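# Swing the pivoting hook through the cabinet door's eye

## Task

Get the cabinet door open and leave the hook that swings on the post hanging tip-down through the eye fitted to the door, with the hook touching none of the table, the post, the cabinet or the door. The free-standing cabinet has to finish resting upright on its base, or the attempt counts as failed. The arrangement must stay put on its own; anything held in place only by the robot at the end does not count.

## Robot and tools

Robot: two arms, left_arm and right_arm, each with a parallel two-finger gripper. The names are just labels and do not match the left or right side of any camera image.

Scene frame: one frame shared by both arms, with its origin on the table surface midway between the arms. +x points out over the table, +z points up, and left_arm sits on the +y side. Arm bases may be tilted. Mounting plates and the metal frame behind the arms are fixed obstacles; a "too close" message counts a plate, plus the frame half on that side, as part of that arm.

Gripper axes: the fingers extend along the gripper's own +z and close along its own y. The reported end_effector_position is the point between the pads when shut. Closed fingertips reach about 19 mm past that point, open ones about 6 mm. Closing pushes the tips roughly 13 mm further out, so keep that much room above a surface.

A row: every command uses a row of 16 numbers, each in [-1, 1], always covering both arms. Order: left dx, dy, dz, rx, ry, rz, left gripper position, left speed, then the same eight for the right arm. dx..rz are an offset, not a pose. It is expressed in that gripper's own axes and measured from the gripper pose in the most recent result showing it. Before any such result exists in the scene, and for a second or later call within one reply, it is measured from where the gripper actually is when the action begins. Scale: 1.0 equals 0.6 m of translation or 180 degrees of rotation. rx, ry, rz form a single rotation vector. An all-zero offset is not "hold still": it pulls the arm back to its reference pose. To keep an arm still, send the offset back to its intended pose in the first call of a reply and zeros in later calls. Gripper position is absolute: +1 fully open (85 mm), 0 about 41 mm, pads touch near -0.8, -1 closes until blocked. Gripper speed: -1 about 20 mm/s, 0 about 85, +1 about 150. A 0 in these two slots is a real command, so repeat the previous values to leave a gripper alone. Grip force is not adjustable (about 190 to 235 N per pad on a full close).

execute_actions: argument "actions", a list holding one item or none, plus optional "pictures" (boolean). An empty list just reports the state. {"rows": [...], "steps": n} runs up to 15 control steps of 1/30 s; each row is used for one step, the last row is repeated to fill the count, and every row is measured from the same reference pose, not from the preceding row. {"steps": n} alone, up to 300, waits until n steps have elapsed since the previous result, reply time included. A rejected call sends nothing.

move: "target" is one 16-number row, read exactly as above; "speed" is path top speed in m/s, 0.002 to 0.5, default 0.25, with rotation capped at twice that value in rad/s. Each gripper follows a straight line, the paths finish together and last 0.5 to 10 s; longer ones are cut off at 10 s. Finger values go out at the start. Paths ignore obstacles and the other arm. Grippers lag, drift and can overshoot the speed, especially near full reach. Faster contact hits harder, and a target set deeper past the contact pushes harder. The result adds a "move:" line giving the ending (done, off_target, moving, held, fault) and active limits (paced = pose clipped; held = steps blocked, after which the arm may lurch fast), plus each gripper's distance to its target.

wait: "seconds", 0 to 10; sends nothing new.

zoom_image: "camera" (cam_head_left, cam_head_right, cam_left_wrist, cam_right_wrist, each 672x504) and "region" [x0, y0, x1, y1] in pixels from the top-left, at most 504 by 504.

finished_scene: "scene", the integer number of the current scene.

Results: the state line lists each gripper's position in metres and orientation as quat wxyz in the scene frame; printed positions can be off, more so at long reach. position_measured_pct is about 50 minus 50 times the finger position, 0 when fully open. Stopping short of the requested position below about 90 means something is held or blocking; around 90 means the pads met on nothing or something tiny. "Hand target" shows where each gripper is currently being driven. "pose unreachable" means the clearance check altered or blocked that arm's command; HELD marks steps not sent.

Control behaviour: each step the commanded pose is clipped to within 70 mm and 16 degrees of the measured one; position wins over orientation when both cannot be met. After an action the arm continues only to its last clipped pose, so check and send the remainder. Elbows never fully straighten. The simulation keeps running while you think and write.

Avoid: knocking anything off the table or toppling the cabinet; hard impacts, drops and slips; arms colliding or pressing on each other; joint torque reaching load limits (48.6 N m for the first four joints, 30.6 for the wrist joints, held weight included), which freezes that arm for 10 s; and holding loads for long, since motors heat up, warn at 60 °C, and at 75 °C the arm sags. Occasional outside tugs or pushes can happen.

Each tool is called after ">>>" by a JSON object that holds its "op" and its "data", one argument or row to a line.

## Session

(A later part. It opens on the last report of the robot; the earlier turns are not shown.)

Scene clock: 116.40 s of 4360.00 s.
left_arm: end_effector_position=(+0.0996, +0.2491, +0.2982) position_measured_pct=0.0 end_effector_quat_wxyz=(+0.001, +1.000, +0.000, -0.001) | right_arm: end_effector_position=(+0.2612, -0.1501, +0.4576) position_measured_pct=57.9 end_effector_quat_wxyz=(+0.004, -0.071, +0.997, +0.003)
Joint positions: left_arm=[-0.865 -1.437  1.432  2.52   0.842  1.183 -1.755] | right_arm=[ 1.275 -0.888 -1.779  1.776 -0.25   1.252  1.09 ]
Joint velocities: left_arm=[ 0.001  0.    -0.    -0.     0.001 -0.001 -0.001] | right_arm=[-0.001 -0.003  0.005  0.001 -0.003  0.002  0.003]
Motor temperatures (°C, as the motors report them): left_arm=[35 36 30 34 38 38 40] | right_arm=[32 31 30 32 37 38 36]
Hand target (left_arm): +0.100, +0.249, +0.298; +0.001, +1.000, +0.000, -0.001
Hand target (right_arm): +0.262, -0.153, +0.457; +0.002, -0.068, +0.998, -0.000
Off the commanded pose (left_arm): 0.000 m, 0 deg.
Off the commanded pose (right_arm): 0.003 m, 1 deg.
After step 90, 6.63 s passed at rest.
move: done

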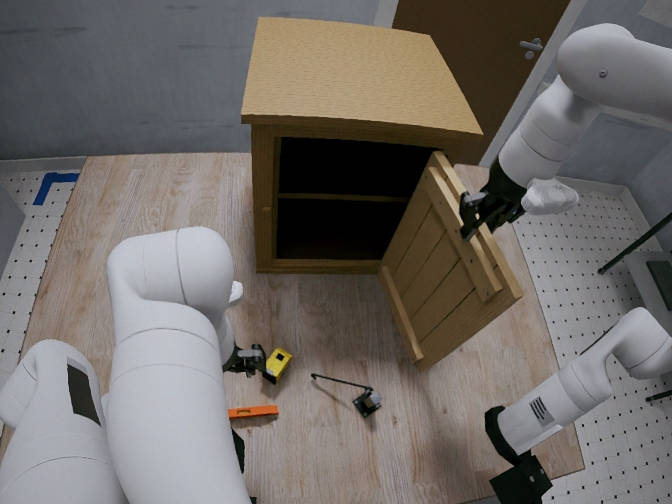

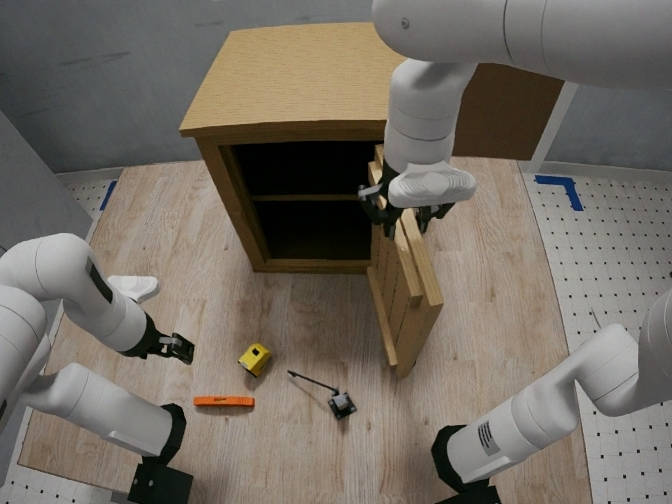

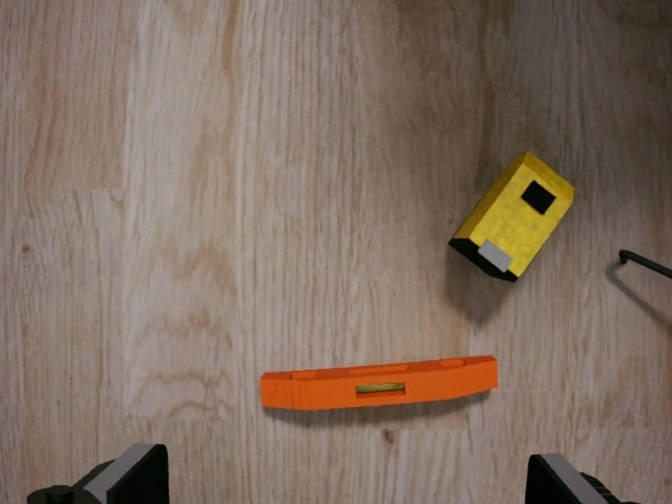

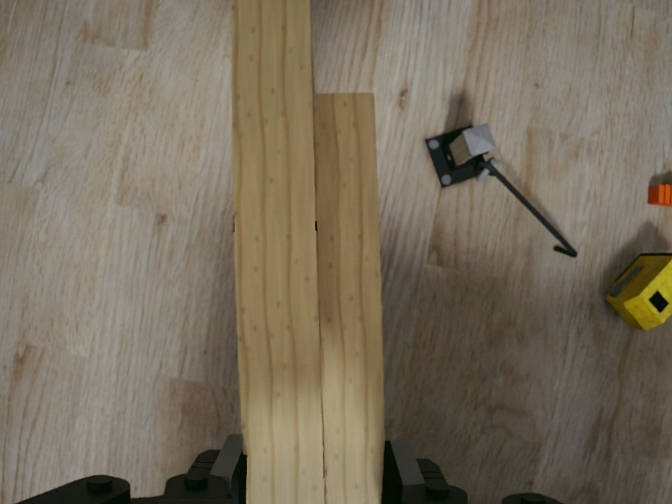

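>>> {"op": "move", "data": {
  "target": [0,0,0,0,0,0,1,0,0,0,0,0,0,0,0.0,0],
  "speed": 0.05
}}

>>> {"op": "move", "data": {
  "target": [0,0,0,0,0,0,1,0,-0.0173,0.0762,0,0,0,0.0833,0.0,0],
  "speed": 0.06
}}

>>> {"op": "move", "data": {
  "target": [0,0,0,0,0,0,1,0,-0.0173,0.0762,0,0,0,0.0833,0.0,0],
  "speed": 0.06
}}

>>> {"op": "move", "data": {
  "target": [0,0,0,0,0,0,1,0,-0.0173,0.0762,0,0,0,0.0833,0.0,0],
  "speed": 0.06
}}

Scene clock: 148.97 s of 4360.00 s.
left_arm: end_effector_position=(+0.0996, +0.2491, +0.2982) position_measured_pct=0.0 end_effector_quat_wxyz=(+0.001, +1.000, +0.000, -0.001) | right_arm: end_effector_position=(+0.2612, -0.1501, +0.4576) position_measured_pct=50.0 end_effector_quat_wxyz=(+0.004, -0.071, +0.997, +0.003)
Joint positions: left_arm=[-0.865 -1.437  1.432  2.52   0.842  1.183 -1.755] | right_arm=[ 1.275 -0.889 -1.779  1.776 -0.25   1.252  1.09 ]
Joint velocities: left_arm=[ 0.001  0.    -0.     0.001 -0.    -0.002  0.002] | right_arm=[-0.    -0.     0.001  0.     0.     0.     0.001]
Motor temperatures (°C, as the motors report them): left_arm=[35 36 30 34 38 38 40] | right_arm=[32 30 30 32 37 38 36]
Hand target (left_arm): +0.100, +0.249, +0.298; +0.001, +1.000, +0.000, -0.001
Hand target (right_arm): +0.261, -0.150, +0.458; +0.004, -0.071, +0.997, +0.003
Off the commanded pose (left_arm): 0.000 m, 0 deg.
Off the commanded pose (right_arm): 0.000 m, 0 deg.
After step 90, 28.87 s passed at rest.
move: done

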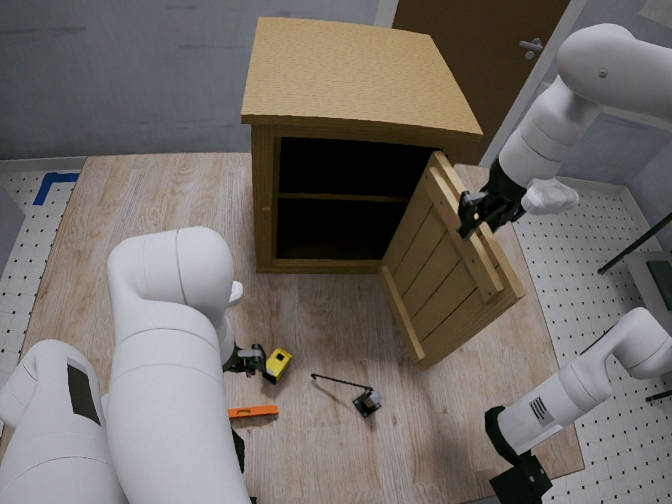

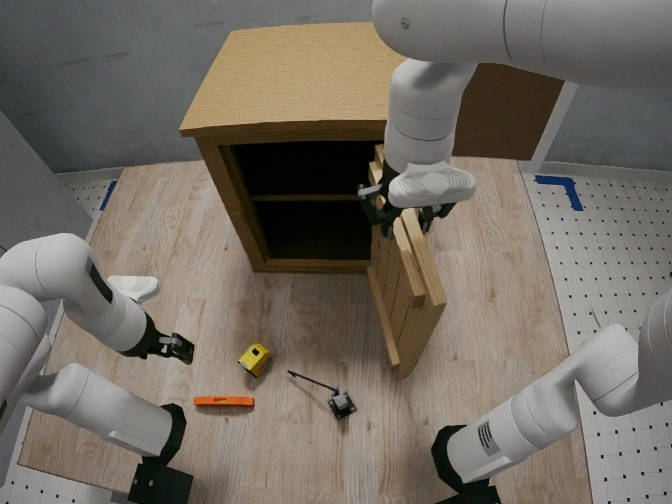

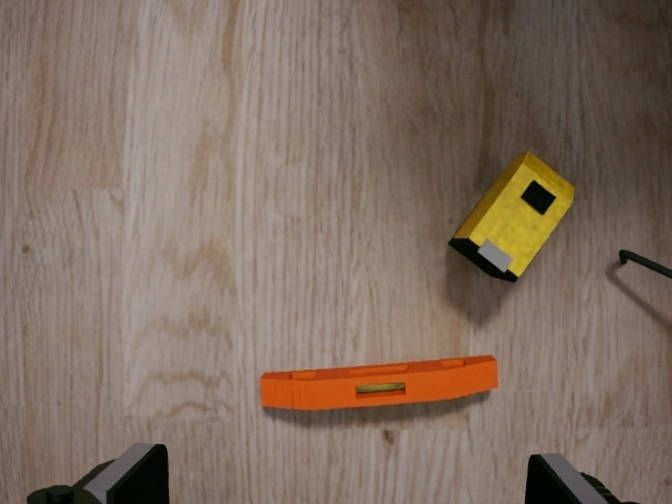

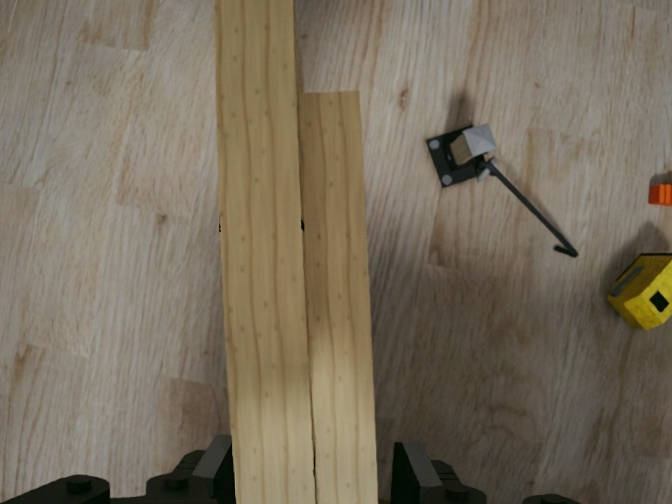

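Scene clock: 151.40 s of 4360.00 s.
left_arm: end_effector_position=(+0.0996, +0.2491, +0.2982) position_measured_pct=0.0 end_effector_quat_wxyz=(+0.001, +1.000, +0.000, -0.001) | right_arm: end_effector_position=(+0.2650, -0.1034, +0.4582) position_measured_pct=50.0 end_effector_quat_wxyz=(+0.003, +0.059, +0.998, +0.004)
Joint positions: left_arm=[-0.865 -1.437  1.432  2.52   0.842  1.183 -1.755] | right_arm=[ 1.329 -1.016 -1.772  1.665 -0.371  1.308  0.869]
Joint velocities: left_arm=[-0.    -0.    -0.    -0.001 -0.     0.     0.   ] | right_arm=[ 0.002 -0.004 -0.001 -0.002 -0.001  0.002 -0.004]
Motor temperatures (°C, as the motors report them): left_arm=[35 36 30 34 38 38 40] | right_arm=[32 30 30 32 37 38 36]
Hand target (left_arm): +0.100, +0.249, +0.298; +0.001, +1.000, +0.000, -0.001
Hand target (right_arm): +0.265, -0.103, +0.458; +0.003, +0.060, +0.998, +0.004
Off the commanded pose (left_arm): 0.000 m, 0 deg.
Off the commanded pose (right_arm): 0.000 m, 0 deg.
move: done

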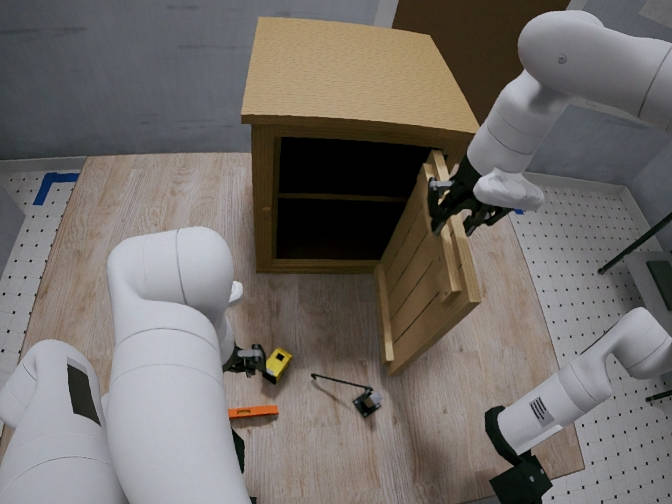

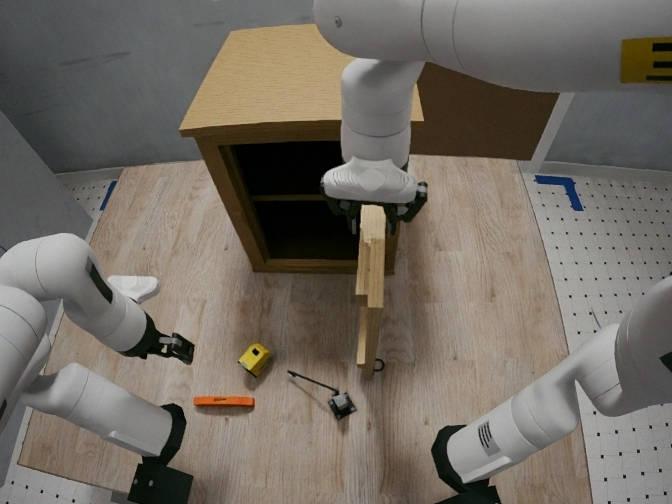

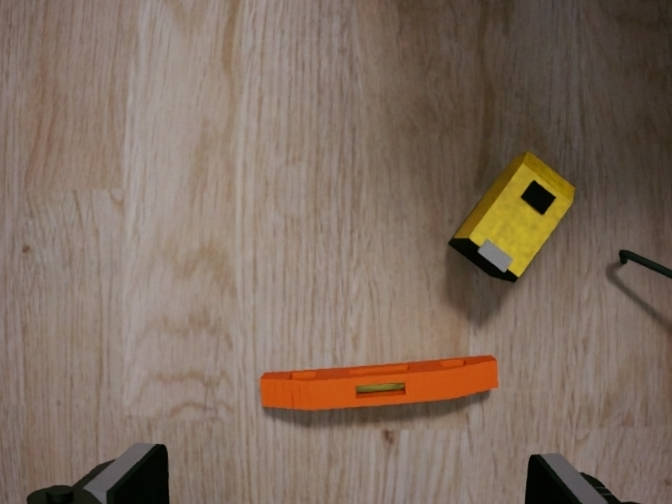

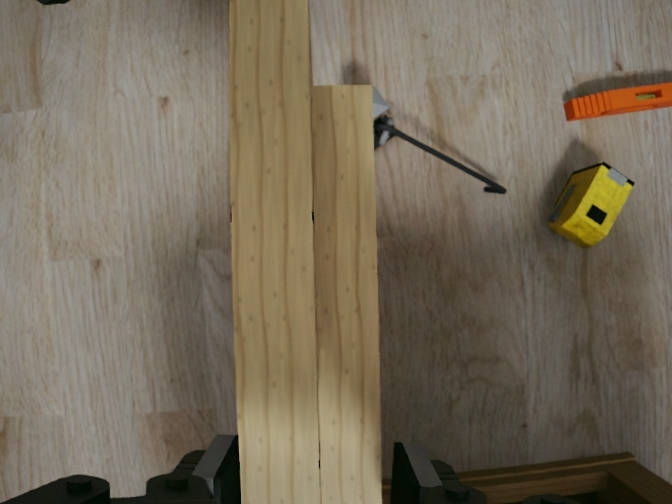

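Scene clock: 153.83 s of 4360.00 s.
left_arm: end_effector_position=(+0.0996, +0.2491, +0.2982) position_measured_pct=0.0 end_effector_quat_wxyz=(+0.001, +1.000, +0.000, -0.001) | right_arm: end_effector_position=(+0.2807, -0.0593, +0.4590) position_measured_pct=50.0 end_effector_quat_wxyz=(+0.003, +0.189, +0.982, +0.005)
Joint positions: left_arm=[-0.865 -1.437  1.432  2.52   0.842  1.183 -1.755] | right_arm=[ 1.405 -1.127 -1.754  1.525 -0.473  1.379  0.639]
Joint velocities: left_arm=[-0.     0.     0.    -0.001 -0.    -0.    -0.001] | right_arm=[ 0.003 -0.004 -0.    -0.003 -0.     0.002 -0.004]
Motor temperatures (°C, as the motors report them): left_arm=[35 36 30 34 38 38 40] | right_arm=[32 30 30 32 37 38 36]
Hand target (left_arm): +0.100, +0.249, +0.298; +0.001, +1.000, +0.000, -0.001
Hand target (right_arm): +0.281, -0.059, +0.459; +0.003, +0.189, +0.982, +0.005
Off the commanded pose (left_arm): 0.000 m, 0 deg.
Off the commanded pose (right_arm): 0.000 m, 0 deg.
move: done

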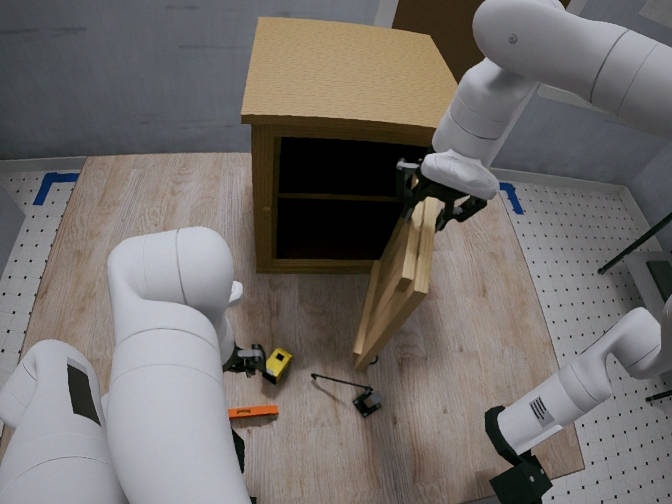

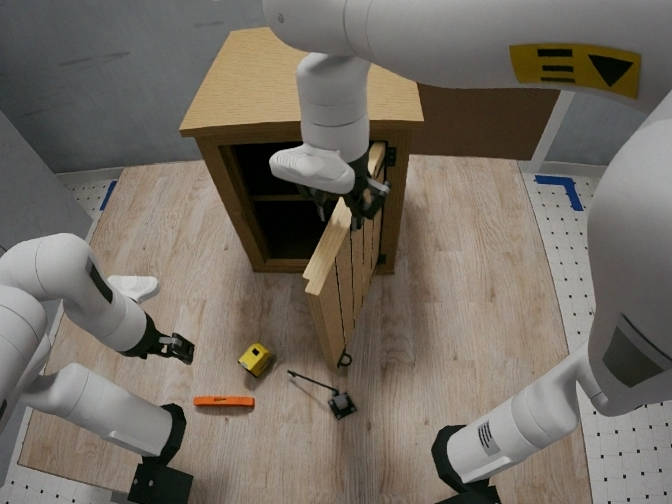

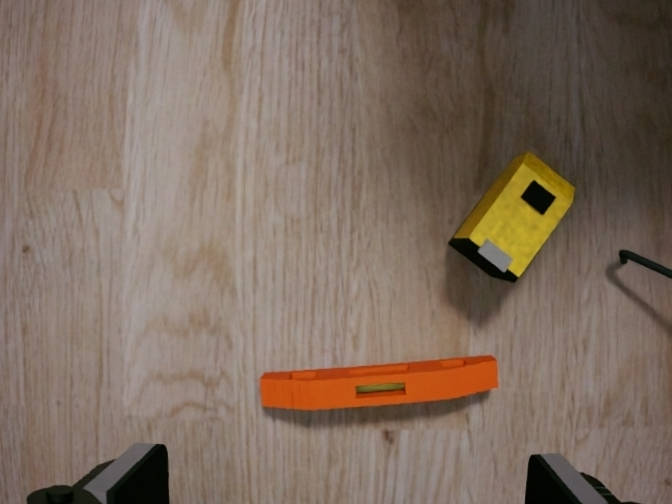

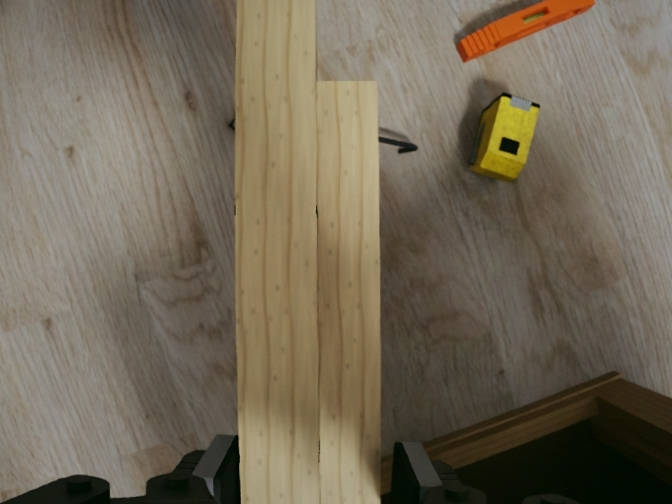

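Scene clock: 156.27 s of 4360.00 s.
left_arm: end_effector_position=(+0.0996, +0.2491, +0.2982) position_measured_pct=0.0 end_effector_quat_wxyz=(+0.001, +1.000, +0.000, -0.001) | right_arm: end_effector_position=(+0.3072, -0.0206, +0.4598) position_measured_pct=50.0 end_effector_quat_wxyz=(+0.003, +0.316, +0.949, +0.005)
Joint positions: left_arm=[-0.865 -1.437  1.432  2.52   0.842  1.183 -1.755] | right_arm=[ 1.5   -1.217 -1.725  1.363 -0.557  1.458  0.397]
Joint velocities: left_arm=[-0.001 -0.     0.    -0.001  0.    -0.     0.   ] | right_arm=[ 0.004 -0.002 -0.    -0.004 -0.     0.002 -0.005]
Motor temperatures (°C, as the motors report them): left_arm=[35 36 30 34 38 38 40] | right_arm=[32 31 30 32 37 38 36]
Hand target (left_arm): +0.100, +0.249, +0.298; +0.001, +1.000, +0.000, -0.001
Hand target (right_arm): +0.307, -0.021, +0.460; +0.003, +0.316, +0.949, +0.005
Off the commanded pose (left_arm): 0.000 m, 0 deg.
Off the commanded pose (right_arm): 0.000 m, 0 deg.
move: done

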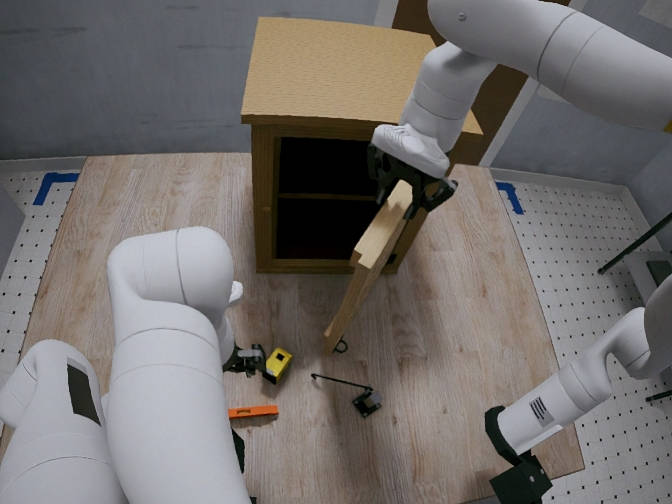

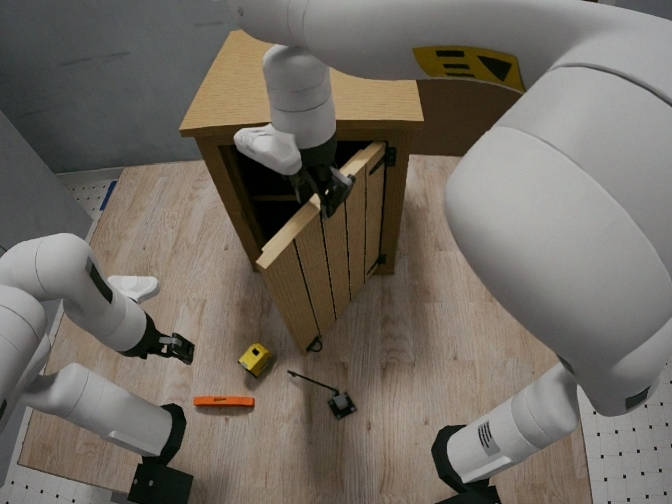

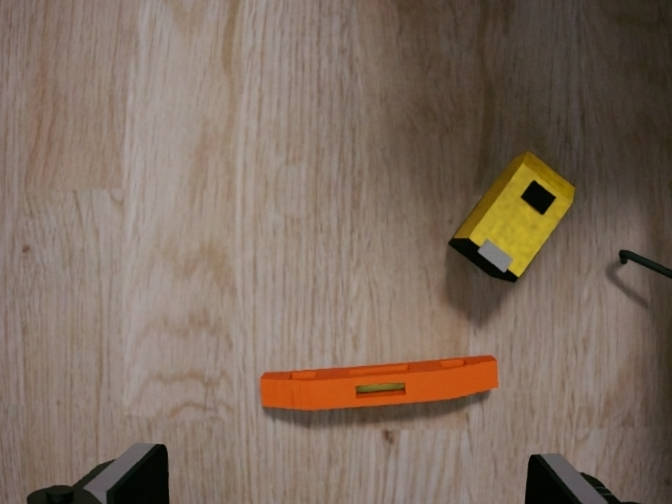

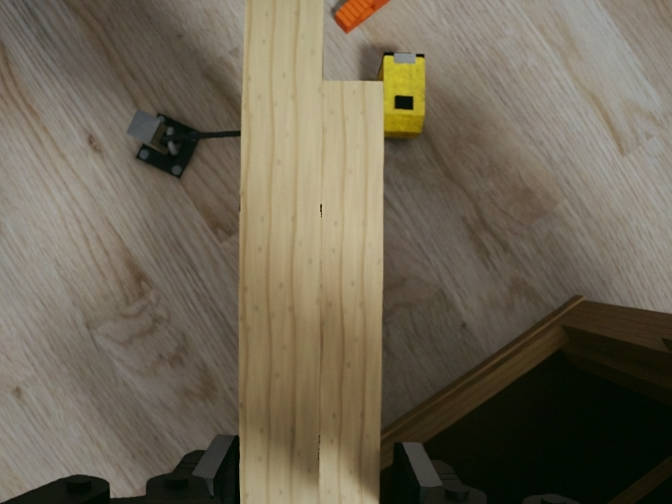

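>>> {"op": "move", "data": {
  "target": [0.017,0.433,0.08,0,0,-0.333,1,0,0,0,0,0,0,0,0.0,0],
  "speed": 0.2
}}

Scene clock: 170.43 s of 4360.00 s.
left_arm: end_effector_position=(+0.1097, -0.0110, +0.2502) position_measured_pct=0.0 end_effector_quat_wxyz=(+0.001, +0.866, +0.500, -0.003) | right_arm: end_effector_position=(+0.3072, -0.0206, +0.4598) position_measured_pct=50.0 end_effector_quat_wxyz=(+0.003, +0.316, +0.949, +0.005)
Joint positions: left_arm=[-0.944 -1.889  1.663  1.813  1.27   1.548 -0.197] | right_arm=[ 1.5   -1.217 -1.725  1.363 -0.557  1.458  0.397]
Joint velocities: left_arm=[-0.004 -0.003  0.001 -0.005 -0.001 -0.001  0.005] | right_arm=[0.    0.    0.001 0.    0.    0.001 0.   ]
Motor temperatures (°C, as the motors report them): left_arm=[35 36 30 34 38 38 40] | right_arm=[32 31 30 32 37 38 36]
Hand target (left_arm): +0.110, -0.011, +0.250; +0.000, +0.866, +0.500, -0.002
Hand target (right_arm): +0.307, -0.021, +0.460; +0.003, +0.316, +0.949, +0.005
Off the commanded pose (left_arm): 0.000 m, 0 deg.
Off the commanded pose (right_arm): 0.000 m, 0 deg.
After step 90, 8.17 s passed at rest.
move: done

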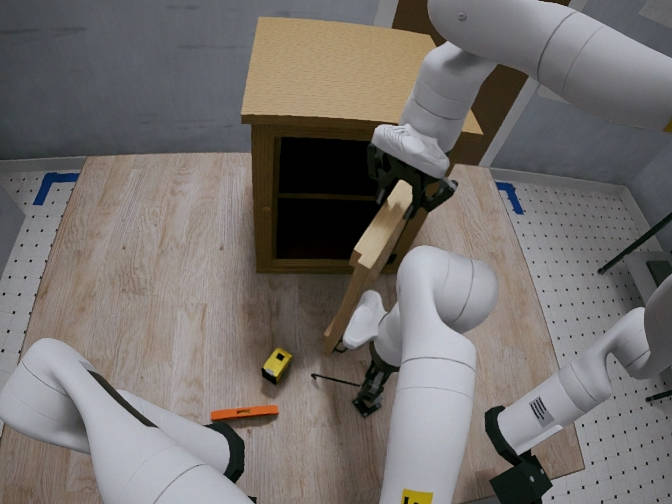

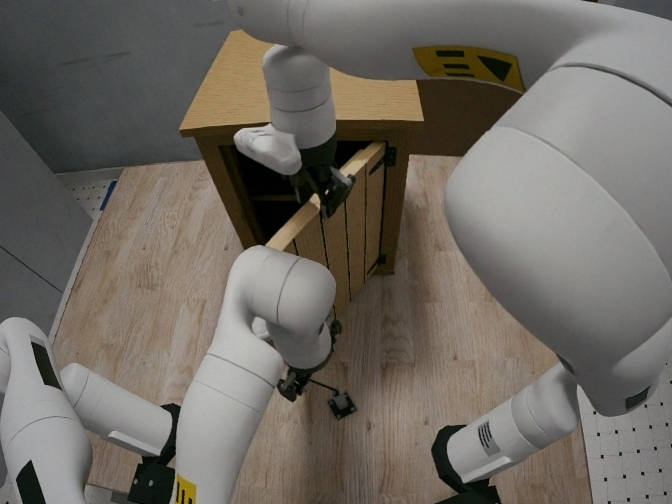

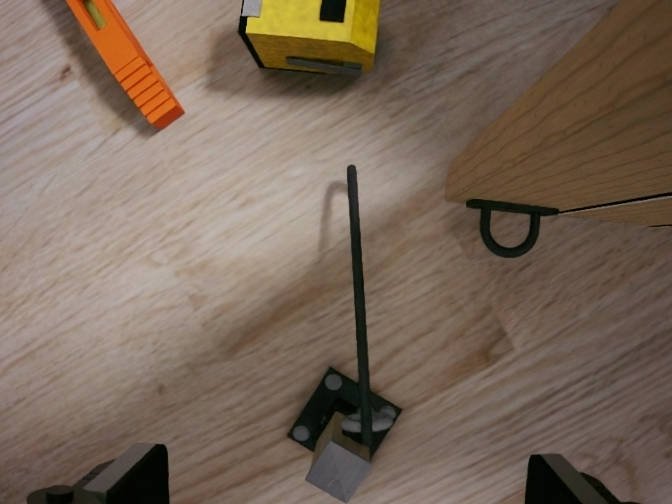

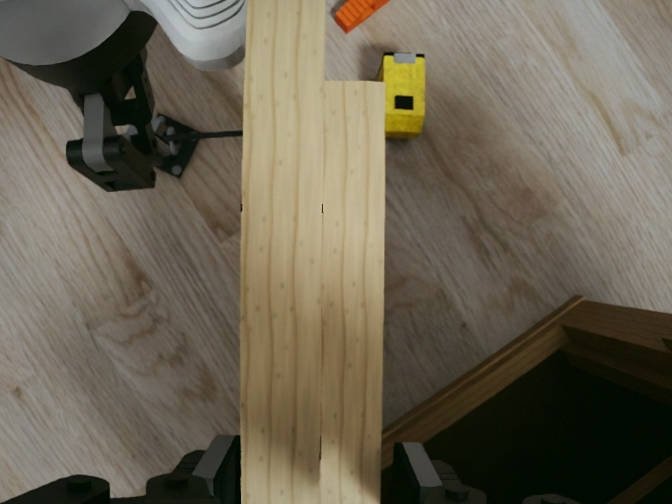

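>>> {"op": "move", "data": {
  "target": [0.062,0.011,0.25,0,0.083,-0.02,0.2,0,0,0,0,0,0,0,0.0,0],
  "speed": 0.15
}}

Scene clock: 201.73 s of 4360.00 s.
left_arm: end_effector_position=(+0.1334, +0.0179, +0.1002) position_measured_pct=40.1 end_effector_quat_wxyz=(-0.064, +0.843, +0.522, +0.110) | right_arm: end_effector_position=(+0.3072, -0.0206, +0.4598) position_measured_pct=50.0 end_effector_quat_wxyz=(+0.003, +0.316, +0.949, +0.005)
Joint positions: left_arm=[-0.917 -2.205  1.842  1.704  1.344  1.442 -0.014] | right_arm=[ 1.5   -1.217 -1.725  1.363 -0.557  1.458  0.397]
Joint velocities: left_arm=[ 0.001 -0.006  0.002 -0.002 -0.002 -0.004  0.   ] | right_arm=[-0. -0.  0.  0.  0. -0.  0.]
Motor temperatures (°C, as the motors report them): left_arm=[35 37 30 34 38 38 40] | right_arm=[32 31 30 33 37 38 36]
Hand target (left_arm): +0.134, +0.018, +0.100; -0.065, +0.843, +0.522, +0.110
Hand target (right_arm): +0.307, -0.021, +0.460; +0.003, +0.316, +0.949, +0.005
Off the commanded pose (left_arm): 0.001 m, 0 deg.
Off the commanded pose (right_arm): 0.000 m, 0 deg.
After step 90, 26.87 s passed at rest.
move: done

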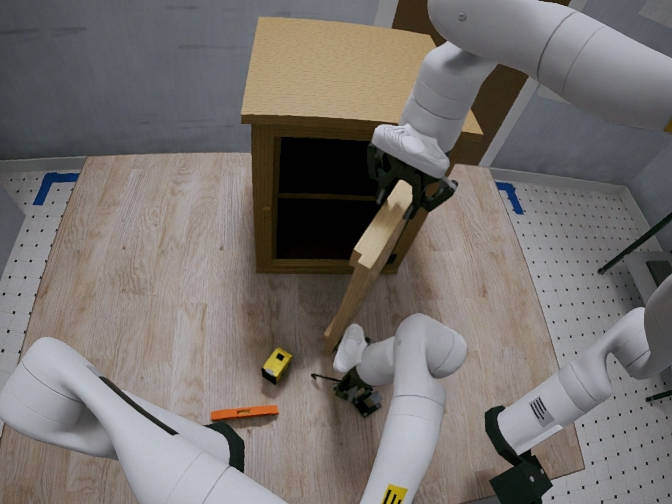

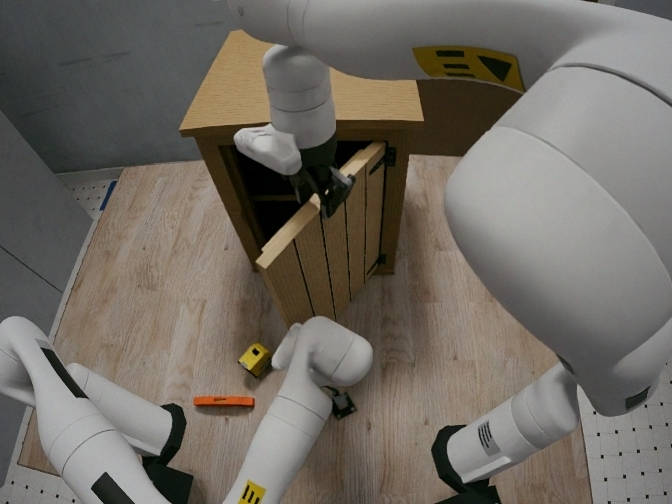

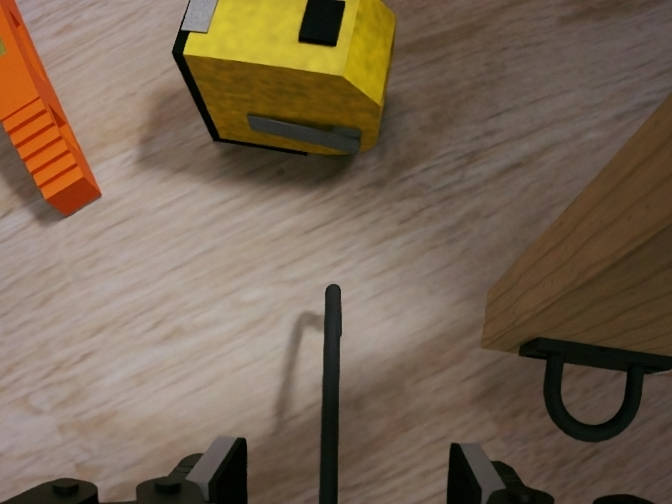

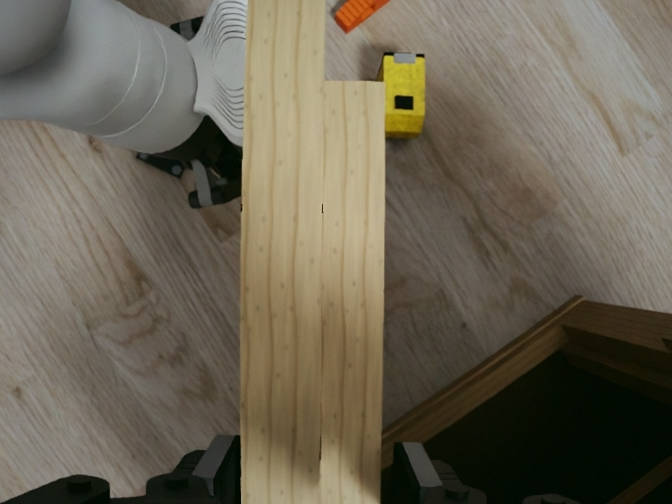

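>>> {"op": "move", "data": {
  "target": [-0.027,-0.008,0.1015,0,0,0,0.2,0,0,0,0,0,0,0,0.0,0],
  "speed": 0.06
}}

Scene clock: 210.23 s of 4360.00 s.
left_arm: end_effector_position=(+0.1289, +0.0194, +0.0376) position_measured_pct=40.1 end_effector_quat_wxyz=(-0.064, +0.843, +0.523, +0.109) | right_arm: end_effector_position=(+0.3072, -0.0206, +0.4598) position_measured_pct=50.0 end_effector_quat_wxyz=(+0.003, +0.316, +0.949, +0.005)
Joint positions: left_arm=[-0.926 -2.249  1.987  1.672  1.393  1.301  0.027] | right_arm=[ 1.5   -1.217 -1.725  1.363 -0.557  1.458  0.397]
Joint velocities: left_arm=[-0.002  0.     0.002 -0.001 -0.002 -0.003  0.002] | right_arm=[ 0.    -0.    -0.     0.     0.001 -0.001 -0.   ]
Motor temperatures (°C, as the motors report them): left_arm=[35 37 30 34 38 38 40] | right_arm=[32 31 30 33 37 38 36]
Hand target (left_arm): +0.129, +0.020, +0.037; -0.065, +0.843, +0.523, +0.110
Hand target (right_arm): +0.307, -0.021, +0.460; +0.003, +0.316, +0.949, +0.005
Off the commanded pose (left_arm): 0.001 m, 0 deg.
Off the commanded pose (right_arm): 0.000 m, 0 deg.
After step 90, 4.13 s passed at rest.
move: done

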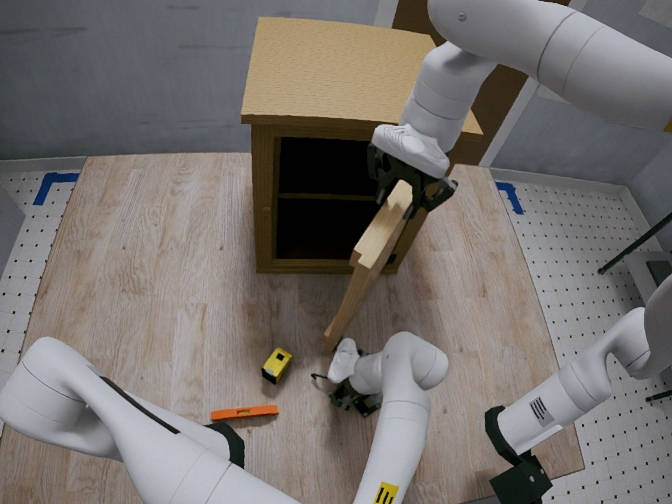

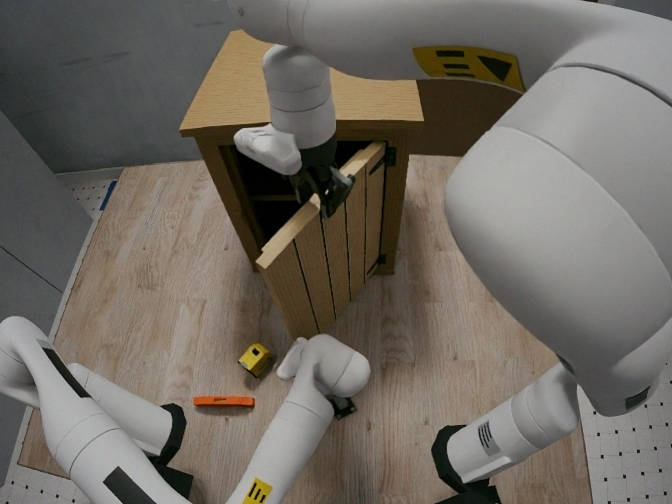

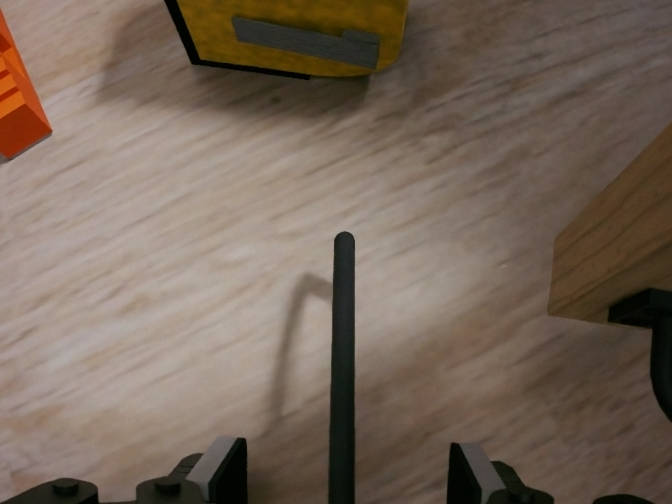

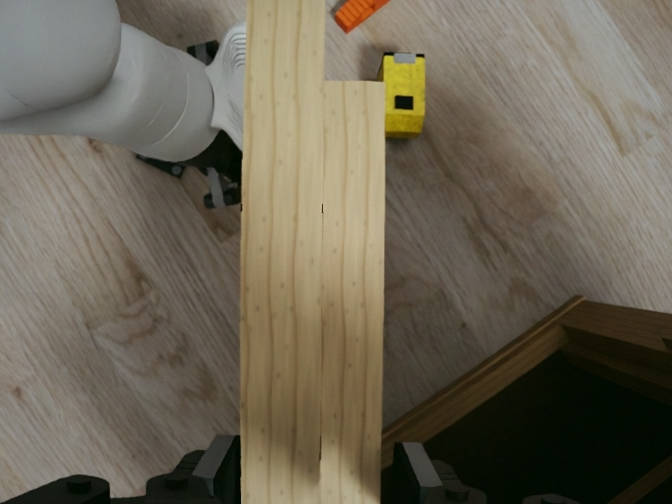

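>>> {"op": "move", "data": {
  "target": [0.0065,-0.002,-0.026,0,0,0,0.2,0,0,0,0,0,0,0,0.0,0],
  "speed": 0.05
}}

>>> {"op": "move", "data": {
  "target": [0,0,0,0,0,0,-1,-0.3,0,0,0,0,0,0,0.0,0],
  "speed": 0.05
}}

Scene clock: 220.73 s of 4360.00 s.
left_arm: end_effector_position=(+0.1277, +0.0199, +0.0536) position_measured_pct=40.1 end_effector_quat_wxyz=(-0.064, +0.843, +0.523, +0.109) | right_arm: end_effector_position=(+0.3072, -0.0206, +0.4598) position_measured_pct=50.0 end_effector_quat_wxyz=(+0.003, +0.316, +0.949, +0.005)
Joint positions: left_arm=[-0.922 -2.224  1.969  1.687  1.37   1.319  0.021] | right_arm=[ 1.5   -1.217 -1.725  1.363 -0.557  1.458  0.397]
Joint velocities: left_arm=[ 0.001  0.003 -0.001  0.    -0.     0.002 -0.   ] | right_arm=[ 0.     0.    -0.     0.     0.     0.002  0.001]
Motor temperatures (°C, as the motors report them): left_arm=[35 37 31 34 38 38 40] | right_arm=[32 31 30 33 37 38 36]
Hand target (left_arm): +0.128, +0.020, +0.054; -0.064, +0.843, +0.523, +0.109
Hand target (right_arm): +0.307, -0.021, +0.460; +0.003, +0.316, +0.949, +0.005
Off the commanded pose (left_arm): 0.000 m, 0 deg.
Off the commanded pose (right_arm): 0.000 m, 0 deg.
After step 90, 6.77 s passed at rest.
move: done

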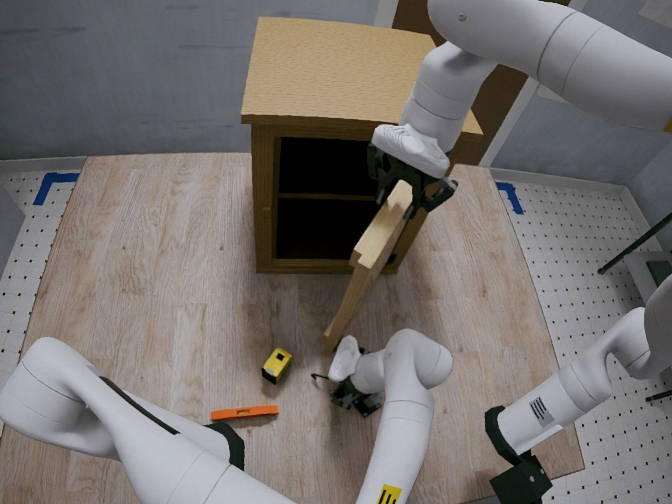

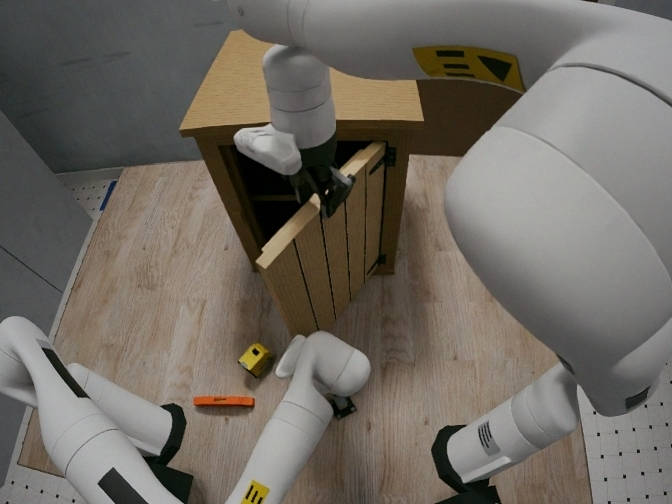

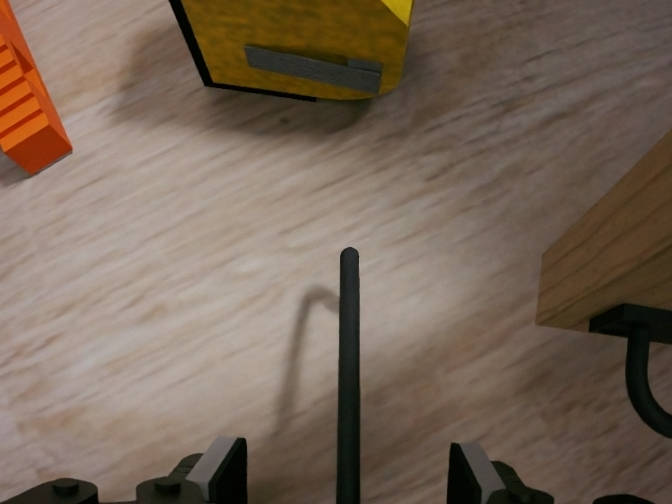

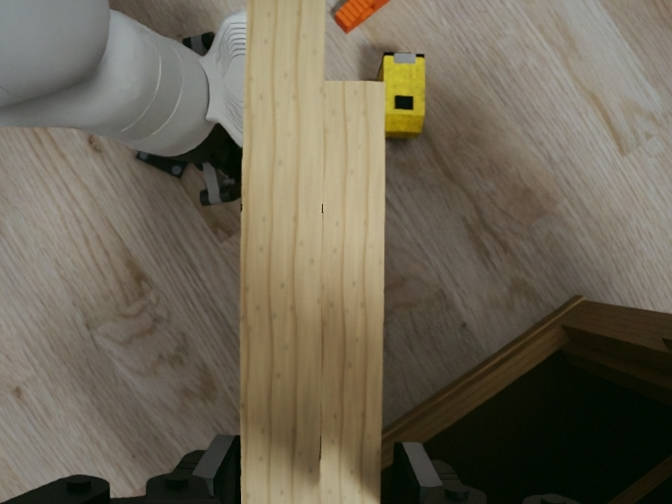

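Scene clock: 221.77 s of 4360.00 s.
left_arm: end_effector_position=(+0.1289, +0.0193, +0.0538) position_measured_pct=88.5 end_effector_quat_wxyz=(-0.063, +0.843, +0.523, +0.110) | right_arm: end_effector_position=(+0.3072, -0.0206, +0.4598) position_measured_pct=50.0 end_effector_quat_wxyz=(+0.003, +0.316, +0.949, +0.005)
Joint positions: left_arm=[-0.922 -2.224  1.968  1.687  1.37   1.316  0.021] | right_arm=[ 1.5   -1.217 -1.725  1.363 -0.557  1.458  0.397]
Joint velocities: left_arm=[-0.002  0.003  0.002  0.001 -0.002 -0.004 -0.   ] | right_arm=[-0.  0. -0. -0. -0.  0. -0.]
Motor temperatures (°C, as the motors report them): left_arm=[35 38 31 34 38 38 40] | right_arm=[32 31 30 33 37 38 36]
Hand target (left_arm): +0.128, +0.020, +0.054; -0.064, +0.843, +0.523, +0.109
Hand target (right_arm): +0.307, -0.021, +0.460; +0.003, +0.316, +0.949, +0.005
Off the commanded pose (left_arm): 0.001 m, 0 deg.
Off the commanded pose (right_arm): 0.000 m, 0 deg.
move: done

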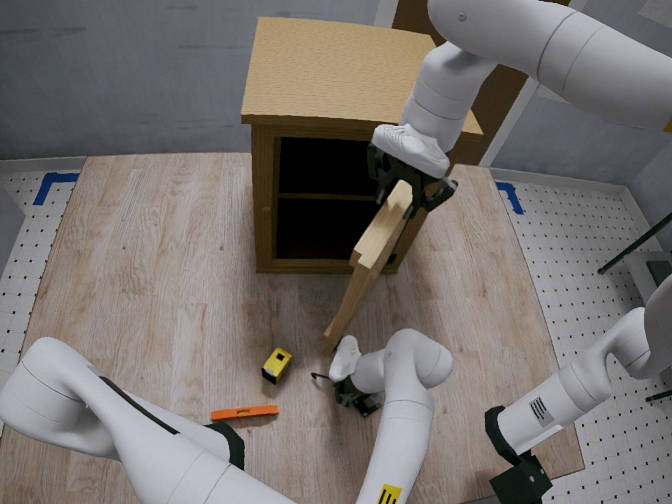

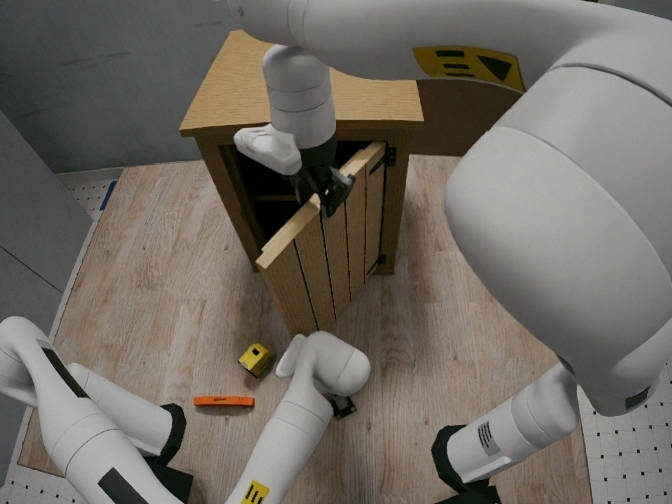

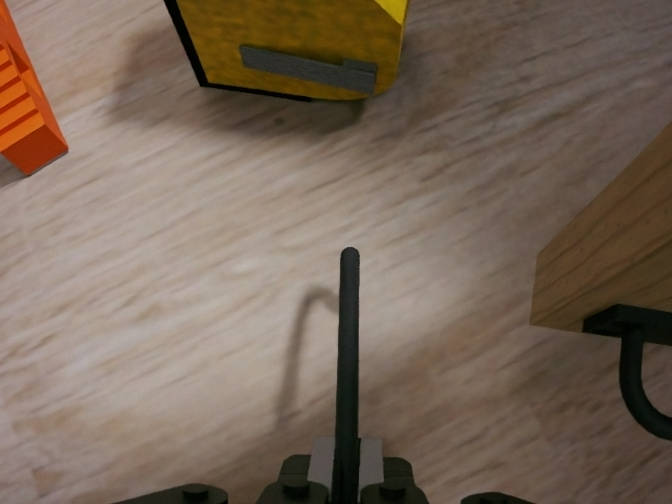

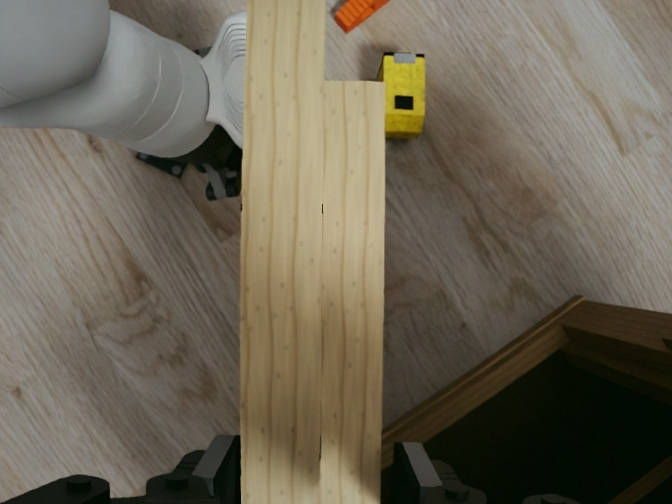

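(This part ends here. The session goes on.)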